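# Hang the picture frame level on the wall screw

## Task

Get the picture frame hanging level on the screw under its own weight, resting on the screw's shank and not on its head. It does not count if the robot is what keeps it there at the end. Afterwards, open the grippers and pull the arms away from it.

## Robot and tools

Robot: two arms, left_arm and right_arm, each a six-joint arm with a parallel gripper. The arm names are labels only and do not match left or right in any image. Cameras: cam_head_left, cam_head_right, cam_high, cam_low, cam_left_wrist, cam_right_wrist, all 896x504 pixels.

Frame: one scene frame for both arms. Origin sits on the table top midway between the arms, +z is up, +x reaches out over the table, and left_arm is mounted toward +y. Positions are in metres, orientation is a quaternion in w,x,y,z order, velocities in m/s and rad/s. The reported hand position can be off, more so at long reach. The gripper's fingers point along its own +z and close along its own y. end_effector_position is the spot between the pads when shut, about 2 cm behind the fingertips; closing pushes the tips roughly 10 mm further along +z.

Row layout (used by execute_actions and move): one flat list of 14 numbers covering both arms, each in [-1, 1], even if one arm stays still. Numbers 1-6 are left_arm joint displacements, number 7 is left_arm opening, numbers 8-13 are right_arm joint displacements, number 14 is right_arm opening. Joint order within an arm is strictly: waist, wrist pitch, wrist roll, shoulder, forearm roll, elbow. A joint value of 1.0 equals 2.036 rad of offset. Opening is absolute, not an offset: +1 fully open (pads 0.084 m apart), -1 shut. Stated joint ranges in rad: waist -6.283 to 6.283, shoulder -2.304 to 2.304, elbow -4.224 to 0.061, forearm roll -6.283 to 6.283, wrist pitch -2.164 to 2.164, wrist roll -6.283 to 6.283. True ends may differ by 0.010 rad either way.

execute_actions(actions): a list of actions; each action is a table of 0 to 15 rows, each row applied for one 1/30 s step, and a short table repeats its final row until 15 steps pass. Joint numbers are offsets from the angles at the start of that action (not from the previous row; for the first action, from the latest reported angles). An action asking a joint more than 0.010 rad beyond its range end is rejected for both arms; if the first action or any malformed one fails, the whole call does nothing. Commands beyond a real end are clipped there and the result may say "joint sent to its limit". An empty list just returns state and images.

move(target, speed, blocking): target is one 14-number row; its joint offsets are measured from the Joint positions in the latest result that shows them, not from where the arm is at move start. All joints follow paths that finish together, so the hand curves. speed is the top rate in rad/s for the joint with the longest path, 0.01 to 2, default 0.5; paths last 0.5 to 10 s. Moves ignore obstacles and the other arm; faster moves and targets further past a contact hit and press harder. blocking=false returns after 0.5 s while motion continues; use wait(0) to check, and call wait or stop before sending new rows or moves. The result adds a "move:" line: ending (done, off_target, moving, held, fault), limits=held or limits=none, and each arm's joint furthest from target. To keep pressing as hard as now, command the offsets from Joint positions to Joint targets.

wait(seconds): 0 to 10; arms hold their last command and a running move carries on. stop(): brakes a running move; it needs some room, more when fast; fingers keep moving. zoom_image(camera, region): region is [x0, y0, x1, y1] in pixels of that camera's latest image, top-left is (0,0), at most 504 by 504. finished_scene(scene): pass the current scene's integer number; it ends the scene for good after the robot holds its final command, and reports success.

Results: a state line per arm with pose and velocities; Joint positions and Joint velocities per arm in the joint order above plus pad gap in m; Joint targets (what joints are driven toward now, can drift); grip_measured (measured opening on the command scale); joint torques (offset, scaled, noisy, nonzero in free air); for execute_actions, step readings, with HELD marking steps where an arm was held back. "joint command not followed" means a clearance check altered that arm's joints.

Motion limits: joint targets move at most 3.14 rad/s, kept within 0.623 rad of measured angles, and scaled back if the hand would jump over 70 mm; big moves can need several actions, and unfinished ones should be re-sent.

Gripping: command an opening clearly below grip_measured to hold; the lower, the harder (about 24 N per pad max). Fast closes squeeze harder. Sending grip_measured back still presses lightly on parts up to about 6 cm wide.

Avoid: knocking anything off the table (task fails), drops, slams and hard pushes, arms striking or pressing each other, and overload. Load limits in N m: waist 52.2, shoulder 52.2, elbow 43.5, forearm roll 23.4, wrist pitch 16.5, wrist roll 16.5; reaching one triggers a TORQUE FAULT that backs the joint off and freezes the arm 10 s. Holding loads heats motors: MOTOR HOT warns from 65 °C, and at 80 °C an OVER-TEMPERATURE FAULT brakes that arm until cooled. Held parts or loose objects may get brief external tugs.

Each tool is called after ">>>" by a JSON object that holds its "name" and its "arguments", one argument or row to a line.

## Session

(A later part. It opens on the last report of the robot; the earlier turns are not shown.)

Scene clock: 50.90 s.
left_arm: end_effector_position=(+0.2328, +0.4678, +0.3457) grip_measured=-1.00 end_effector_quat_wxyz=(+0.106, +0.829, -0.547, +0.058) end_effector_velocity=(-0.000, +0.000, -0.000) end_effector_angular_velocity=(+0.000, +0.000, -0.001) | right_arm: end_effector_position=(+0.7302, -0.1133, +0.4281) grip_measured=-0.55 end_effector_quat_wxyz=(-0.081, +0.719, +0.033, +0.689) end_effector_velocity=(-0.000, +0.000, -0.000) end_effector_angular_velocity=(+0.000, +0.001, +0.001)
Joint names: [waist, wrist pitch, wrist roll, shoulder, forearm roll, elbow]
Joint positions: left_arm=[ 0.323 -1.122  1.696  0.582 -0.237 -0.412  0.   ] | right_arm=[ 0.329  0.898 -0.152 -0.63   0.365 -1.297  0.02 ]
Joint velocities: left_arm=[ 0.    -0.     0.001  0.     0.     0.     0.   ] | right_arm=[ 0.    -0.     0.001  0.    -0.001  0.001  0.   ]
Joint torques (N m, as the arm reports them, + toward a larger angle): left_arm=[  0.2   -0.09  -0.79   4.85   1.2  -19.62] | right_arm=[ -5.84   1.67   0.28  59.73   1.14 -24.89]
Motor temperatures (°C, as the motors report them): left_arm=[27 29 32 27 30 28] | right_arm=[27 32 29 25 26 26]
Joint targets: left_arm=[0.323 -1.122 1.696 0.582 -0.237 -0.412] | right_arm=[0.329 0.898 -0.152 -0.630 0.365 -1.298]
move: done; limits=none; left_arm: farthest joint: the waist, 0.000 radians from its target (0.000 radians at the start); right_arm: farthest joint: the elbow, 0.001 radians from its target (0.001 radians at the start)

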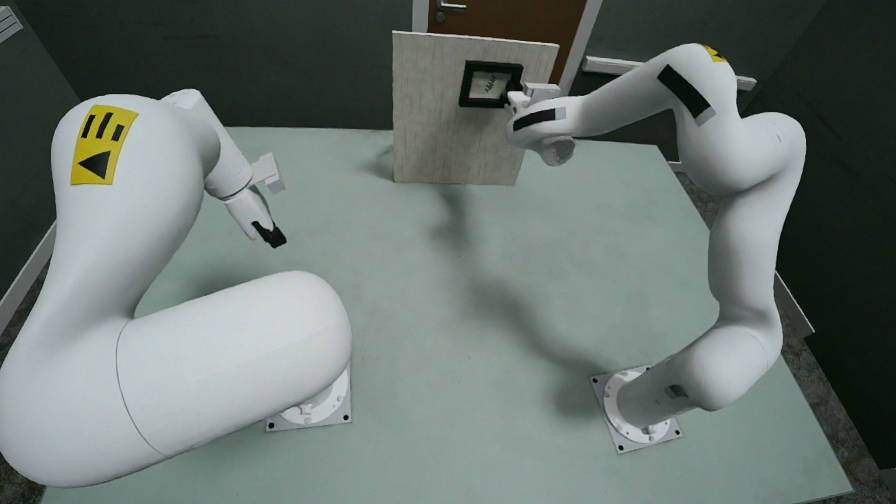

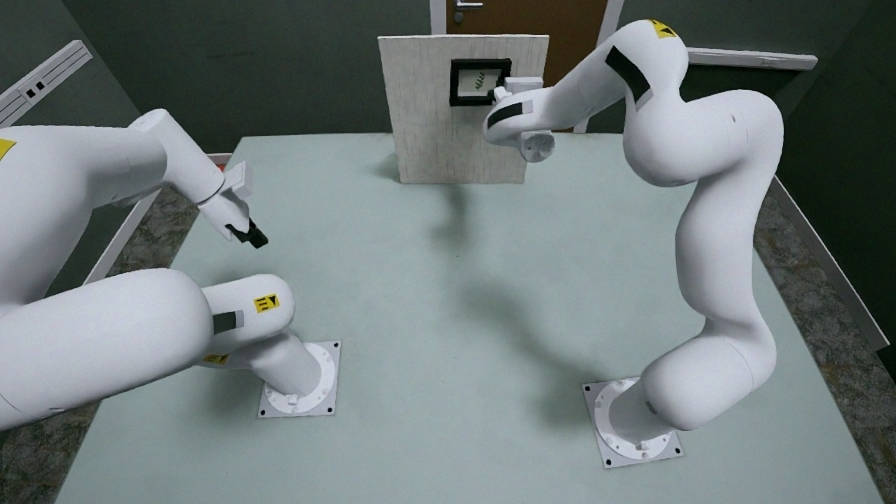

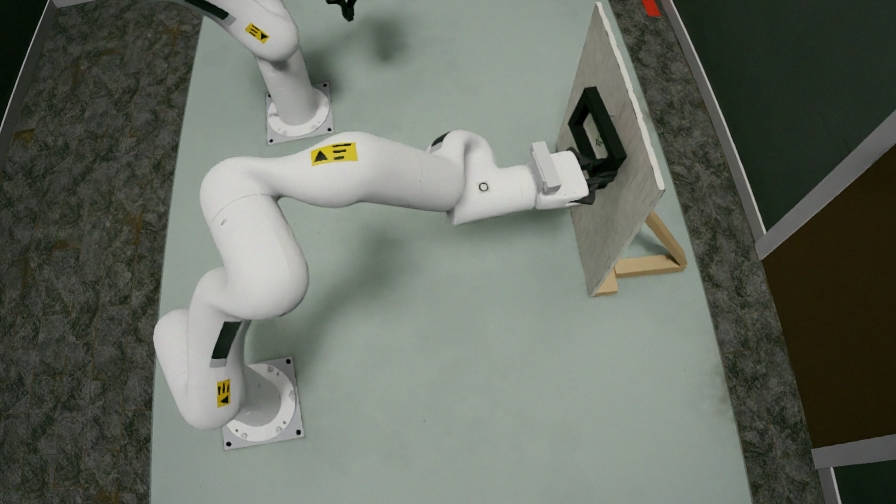

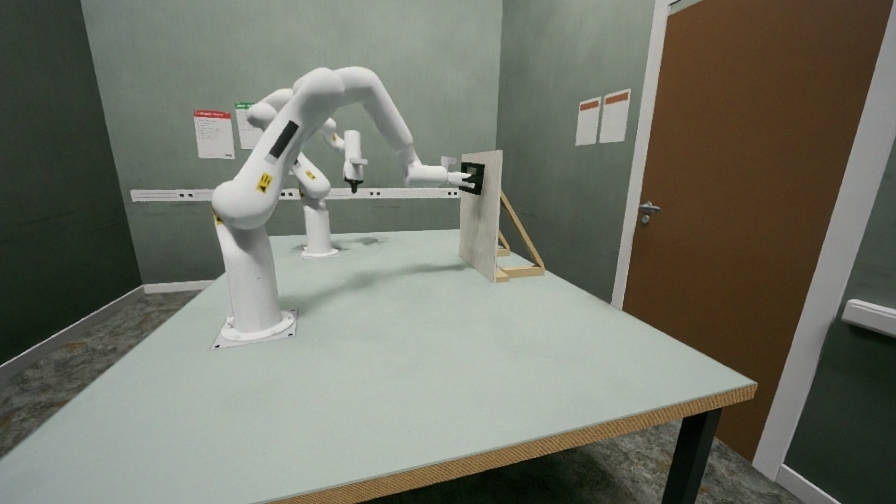

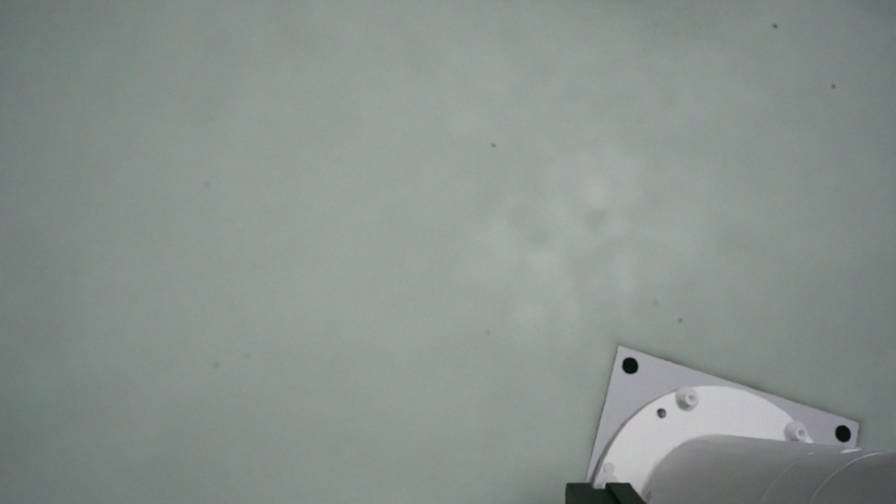

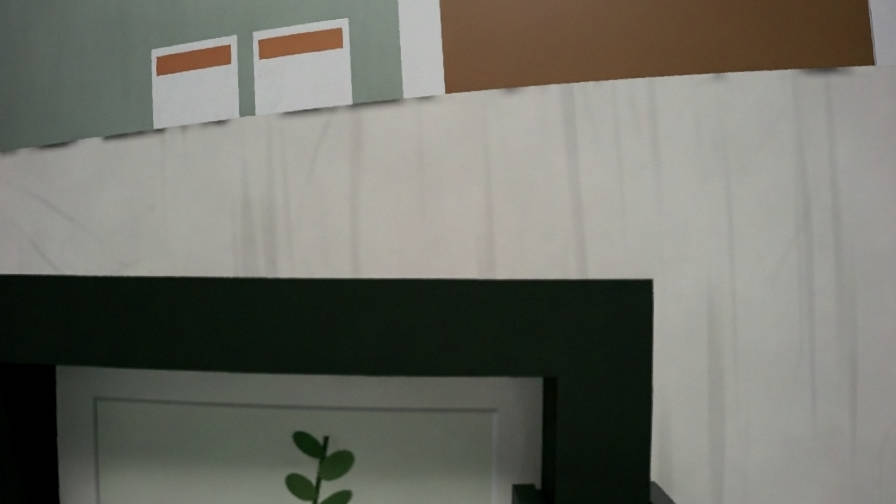

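>>> {"name": "move", "arguments": {
  "target": [0,0,0,0,0,0,-1, 0.023,-0.004,0,-0.014,0.02,-0.018,-1],
  "speed": 0.08
}}

>>> {"name": "zoom_image", "arguments": {
  "camera": "cam_head_left",
  "region": [380,20,560,190]
}}

Scene clock: 52.03 s.
left_arm: end_effector_position=(+0.2328, +0.4678, +0.3457) grip_measured=-1.00 end_effector_quat_wxyz=(+0.106, +0.829, -0.547, +0.058) end_effector_velocity=(+0.000, +0.000, +0.000) end_effector_angular_velocity=(+0.001, -0.001, +0.000) | right_arm: end_effector_position=(+0.7260, -0.0785, +0.4228) grip_measured=-0.55 end_effector_quat_wxyz=(-0.096, +0.722, +0.030, +0.684) end_effector_velocity=(-0.000, +0.000, +0.001) end_effector_angular_velocity=(-0.001, -0.000, +0.000)
Joint names: [waist, wrist pitch, wrist roll, shoulder, forearm roll, elbow]
Joint positions: left_arm=[ 0.323 -1.122  1.696  0.582 -0.237 -0.412  0.   ] | right_arm=[ 0.376  0.89  -0.152 -0.659  0.406 -1.334  0.02 ]
Joint velocities: left_arm=[ 0.001  0.     0.001  0.     0.    -0.001  0.   ] | right_arm=[ 0.    -0.002 -0.002  0.001  0.001 -0.001  0.   ]
Joint torques (N m, as the arm reports them, + toward a larger angle): left_arm=[  0.34  -0.16  -0.8    5.43   0.85 -19.58] | right_arm=[ -6.09   1.77   0.28  61.04   1.   -24.88]
Motor temperatures (°C, as the motors report them): left_arm=[27 29 32 27 30 28] | right_arm=[27 32 29 25 26 26]
Joint targets: left_arm=[0.323 -1.122 1.696 0.582 -0.237 -0.412] | right_arm=[0.376 0.890 -0.152 -0.659 0.406 -1.334]
move: done; limits=none; left_arm: farthest joint: the waist, 0.000 radians from its target (0.000 radians at the start); right_arm: farthest joint: the waist, 0.000 radians from its target (0.047 radians at the start)

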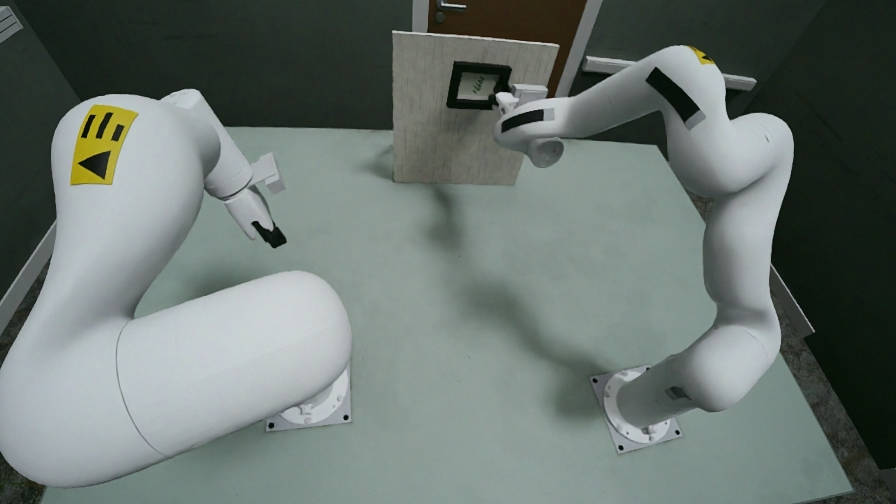

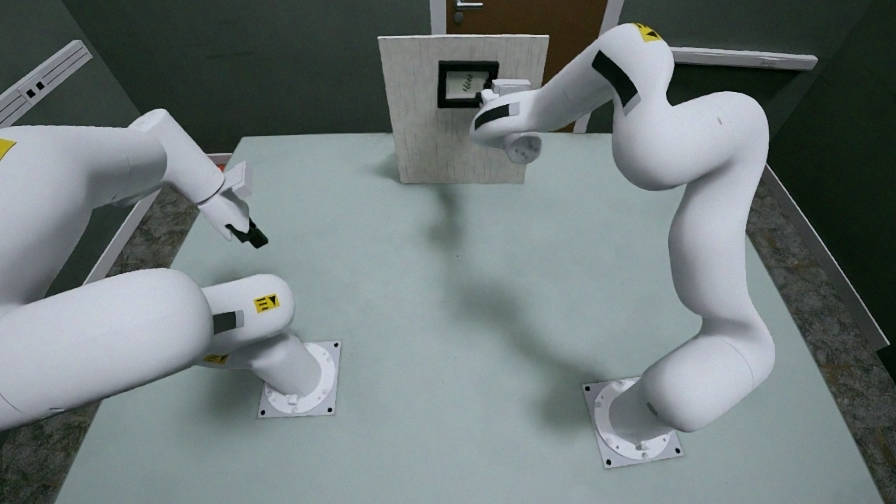

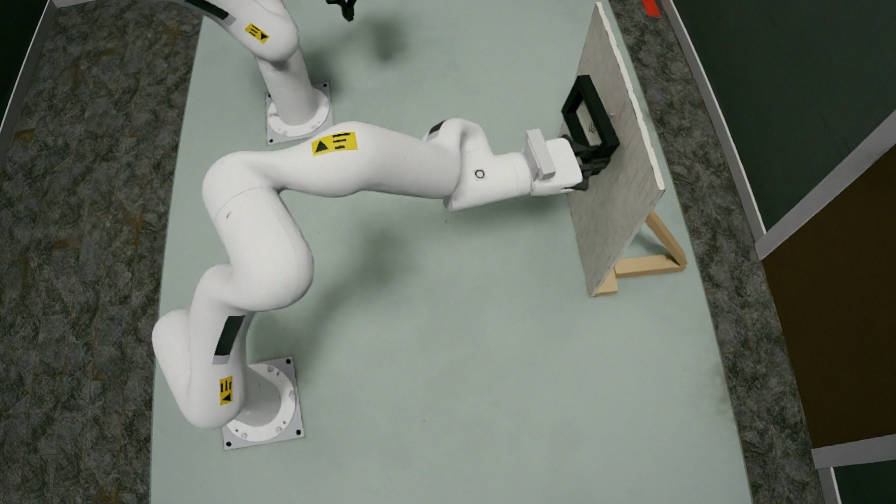

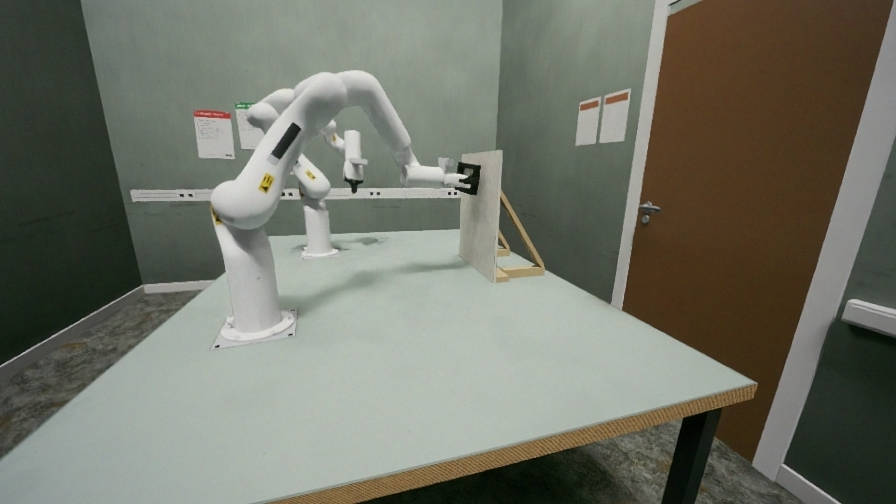

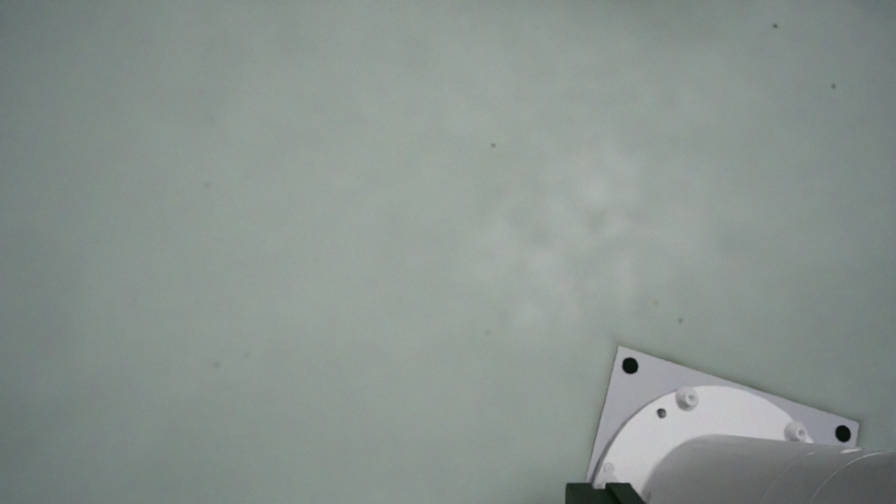

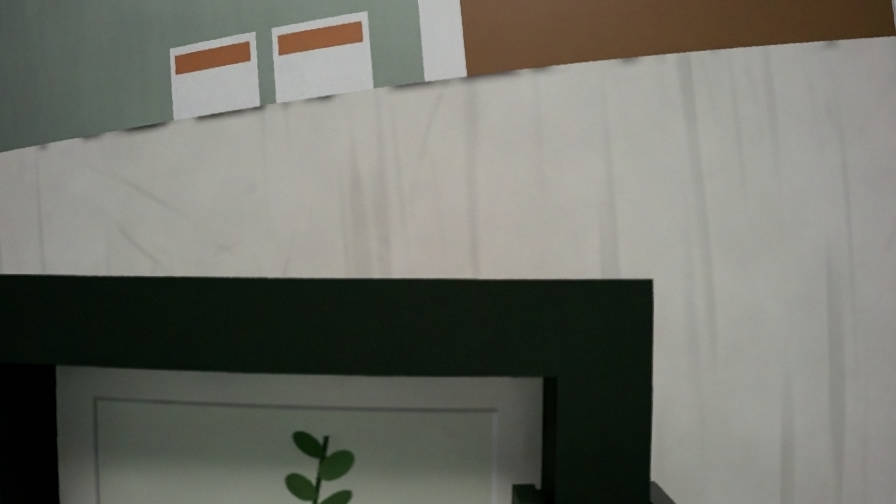

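Region (380, 20, 560, 190) of cam_head_left's 896x504 image, scaled by 2.800, with more detail than that image has.

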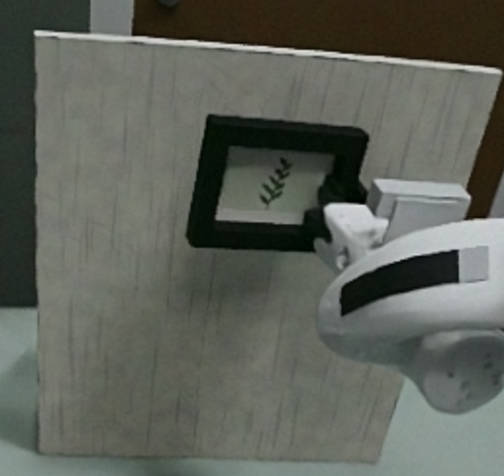

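>>> {"name": "move", "arguments": {
  "target": [0,0,0,0,0,0,-1, 0.011,-0.005,0,-0.018,0.01,-0.023,-1],
  "speed": 0.06
}}

>>> {"name": "zoom_image", "arguments": {
  "camera": "cam_head_left",
  "region": [380,20,560,190]
}}

Scene clock: 53.40 s.
left_arm: end_effector_position=(+0.2328, +0.4678, +0.3457) grip_measured=-1.00 end_effector_quat_wxyz=(+0.106, +0.829, -0.547, +0.058) end_effector_velocity=(+0.000, -0.000, +0.000) end_effector_angular_velocity=(-0.001, -0.000, +0.001) | right_arm: end_effector_position=(+0.7306, -0.0573, +0.4168) grip_measured=-0.55 end_effector_quat_wxyz=(-0.104, +0.724, +0.028, +0.682) end_effector_velocity=(+0.000, -0.000, -0.001) end_effector_angular_velocity=(-0.002, +0.003, +0.000)
Joint names: [waist, wrist pitch, wrist roll, shoulder, forearm roll, elbow]
Joint positions: left_arm=[ 0.323 -1.122  1.696  0.582 -0.237 -0.412  0.   ] | right_arm=[ 0.398  0.88  -0.152 -0.695  0.426 -1.381  0.02 ]
Joint velocities: left_arm=[ 0.    -0.    -0.     0.    -0.001 -0.     0.   ] | right_arm=[-0.001 -0.002 -0.001 -0.001 -0.     0.    -0.   ]
Joint torques (N m, as the arm reports them, + toward a larger angle): left_arm=[  1.03  -0.16  -0.72   5.63   0.92 -19.8 ] | right_arm=[ -5.48   1.74   0.24  62.57   1.14 -25.  ]
Motor temperatures (°C, as the motors report them): left_arm=[27 29 32 27 30 28] | right_arm=[27 32 29 25 26 26]
Joint targets: left_arm=[0.323 -1.122 1.696 0.582 -0.237 -0.412] | right_arm=[0.398 0.880 -0.152 -0.695 0.426 -1.381]
move: done; limits=none; left_arm: farthest joint: the waist, 0.000 radians from its target (0.000 radians at the start); right_arm: farthest joint: the shoulder, 0.001 radians from its target (0.037 radians at the start)

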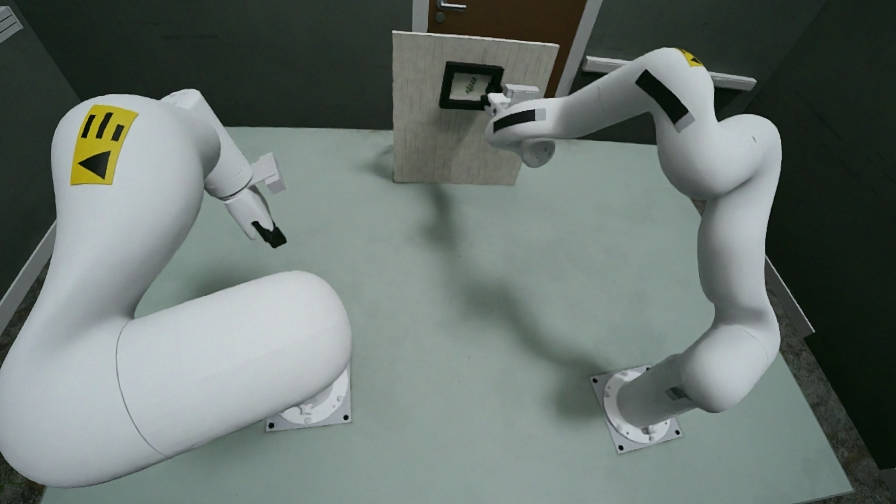

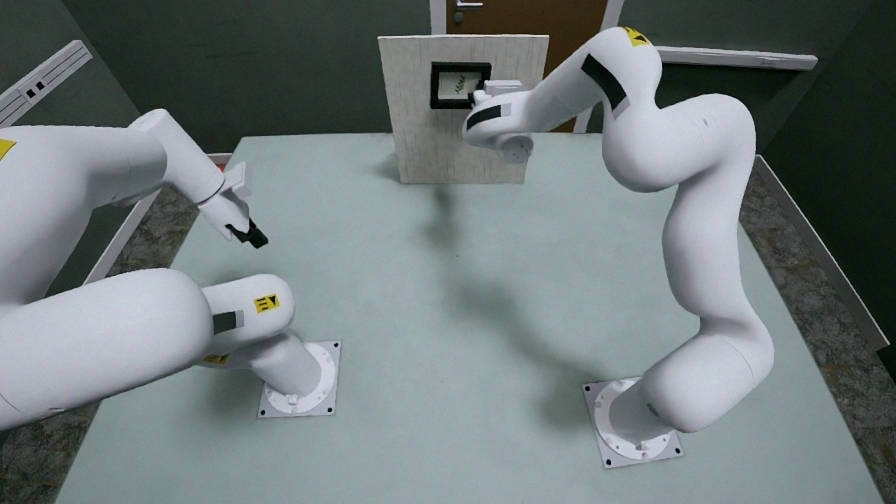

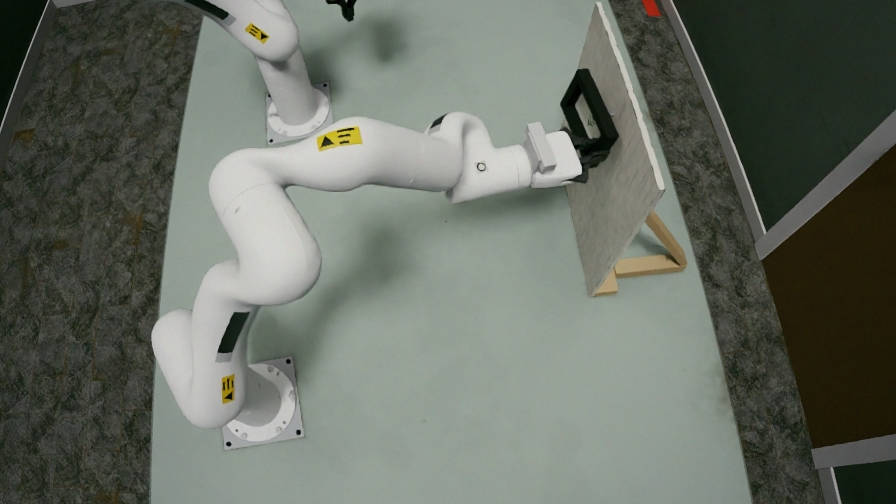

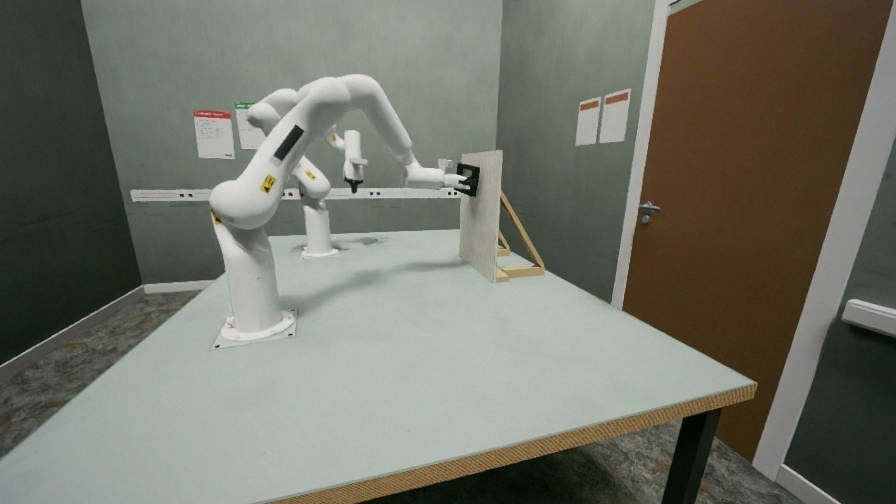

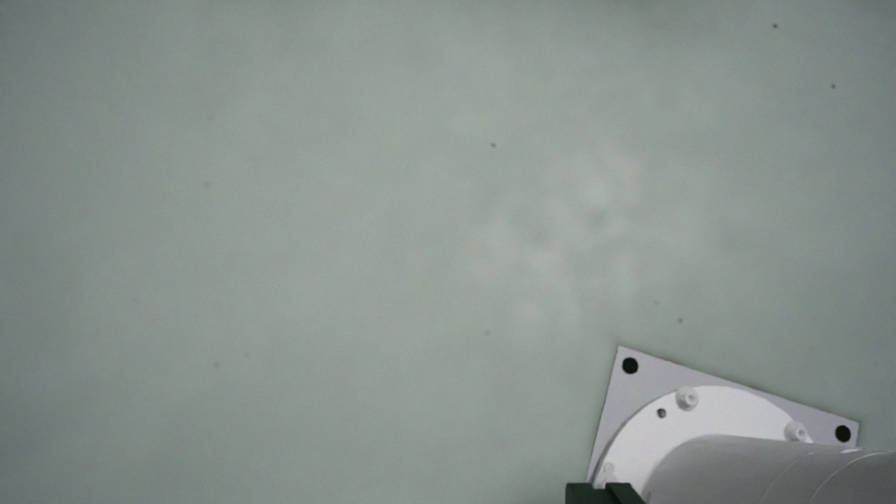

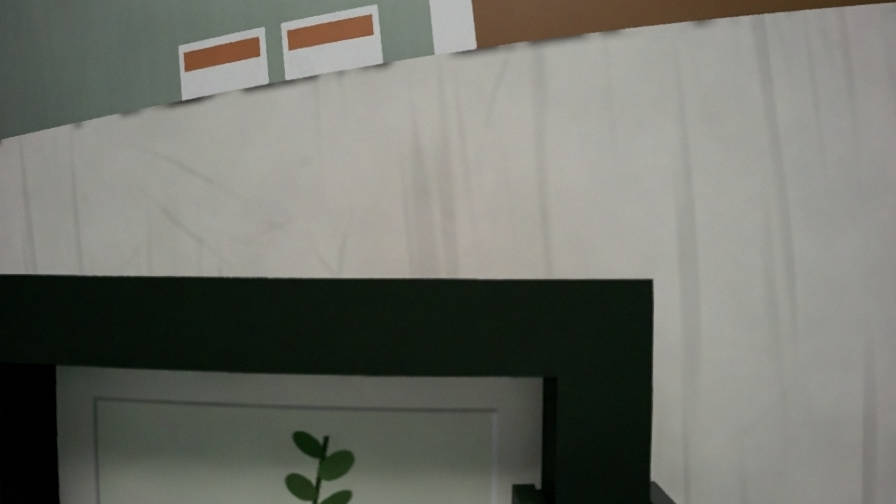

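Region (380, 20, 560, 190) of cam_head_left's 896x504 image, scaled by 2.800, with more detail than that image has.

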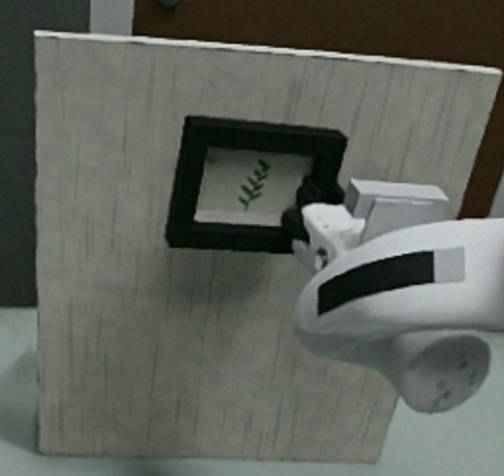

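>>> {"name": "move", "arguments": {
  "target": [0,0,0,0,0,0,-1, -0.006,-0.003,0,-0.012,0,-0.015,-1],
  "speed": 0.05
}}

Scene clock: 54.43 s.
left_arm: end_effector_position=(+0.2328, +0.4678, +0.3457) grip_measured=-1.00 end_effector_quat_wxyz=(+0.106, +0.829, -0.547, +0.058) end_effector_velocity=(-0.000, +0.000, -0.000) end_effector_angular_velocity=(+0.000, +0.002, -0.001) | right_arm: end_effector_position=(+0.7424, -0.0624, +0.4130) grip_measured=-0.55 end_effector_quat_wxyz=(-0.102, +0.724, +0.024, +0.682) end_effector_velocity=(+0.000, +0.000, -0.000) end_effector_angular_velocity=(-0.000, -0.000, -0.000)
Joint names: [waist, wrist pitch, wrist roll, shoulder, forearm roll, elbow]
Joint positions: left_arm=[ 0.323 -1.122  1.696  0.582 -0.237 -0.412  0.   ] | right_arm=[ 0.386  0.873 -0.152 -0.719  0.426 -1.411  0.02 ]
Joint velocities: left_arm=[ 0.    -0.001  0.    -0.     0.001  0.     0.   ] | right_arm=[ 0.     0.    -0.001 -0.     0.001 -0.    -0.   ]
Joint torques (N m, as the arm reports them, + toward a larger angle): left_arm=[  1.04  -0.07  -0.85   6.     1.04 -19.31] | right_arm=[ -5.93   1.71   0.21  63.34   1.04 -25.02]
Motor temperatures (°C, as the motors report them): left_arm=[27 29 32 27 30 28] | right_arm=[27 32 29 25 26 26]
Joint targets: left_arm=[0.323 -1.122 1.696 0.582 -0.237 -0.412] | right_arm=[0.386 0.873 -0.152 -0.720 0.426 -1.411]
move: done; limits=none; left_arm: farthest joint: the waist, 0.000 radians from its target (0.000 radians at the start); right_arm: farthest joint: the waist, 0.000 radians from its target (0.012 radians at the start)

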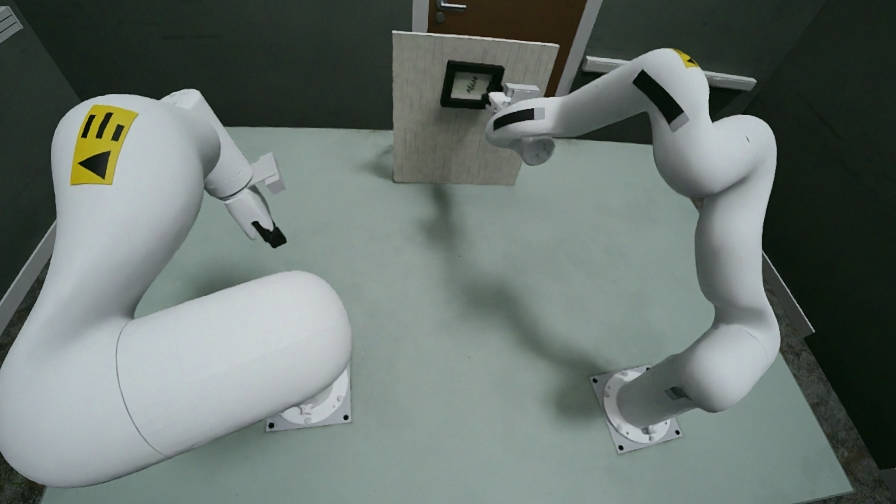

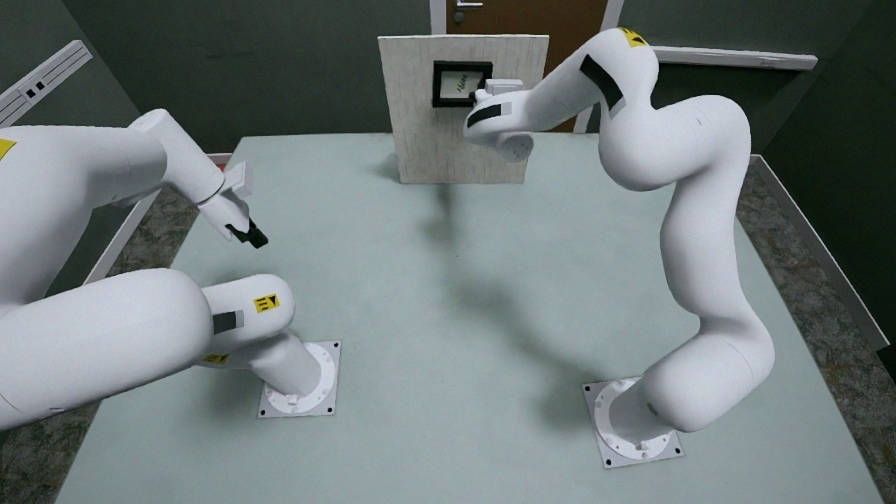

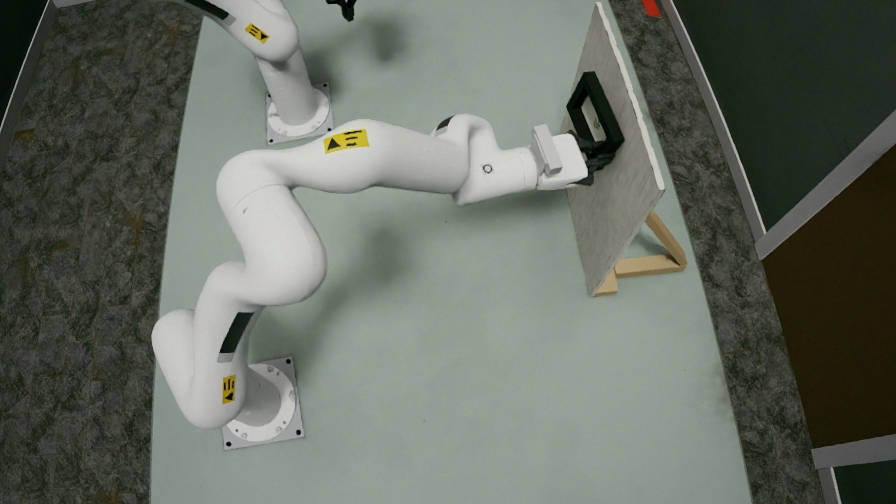

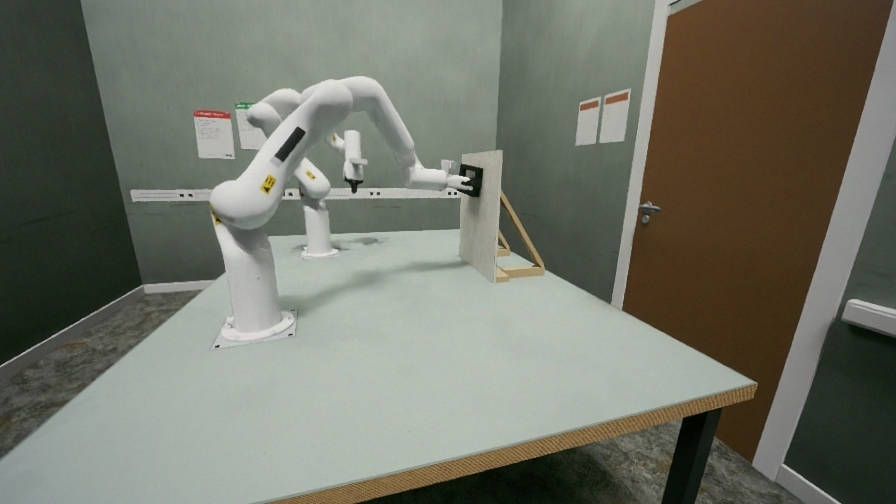

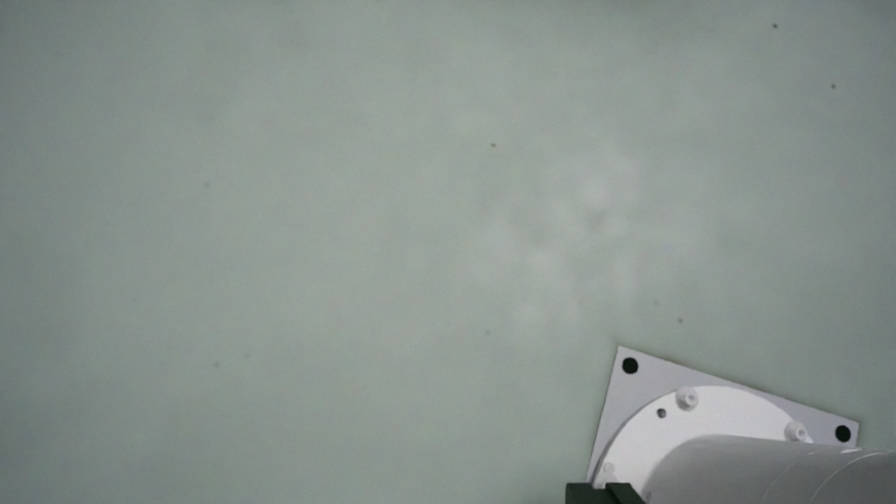

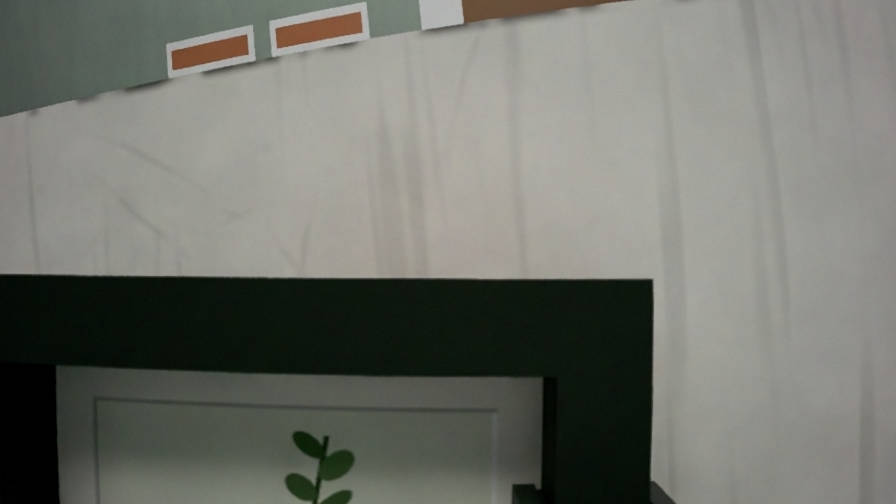

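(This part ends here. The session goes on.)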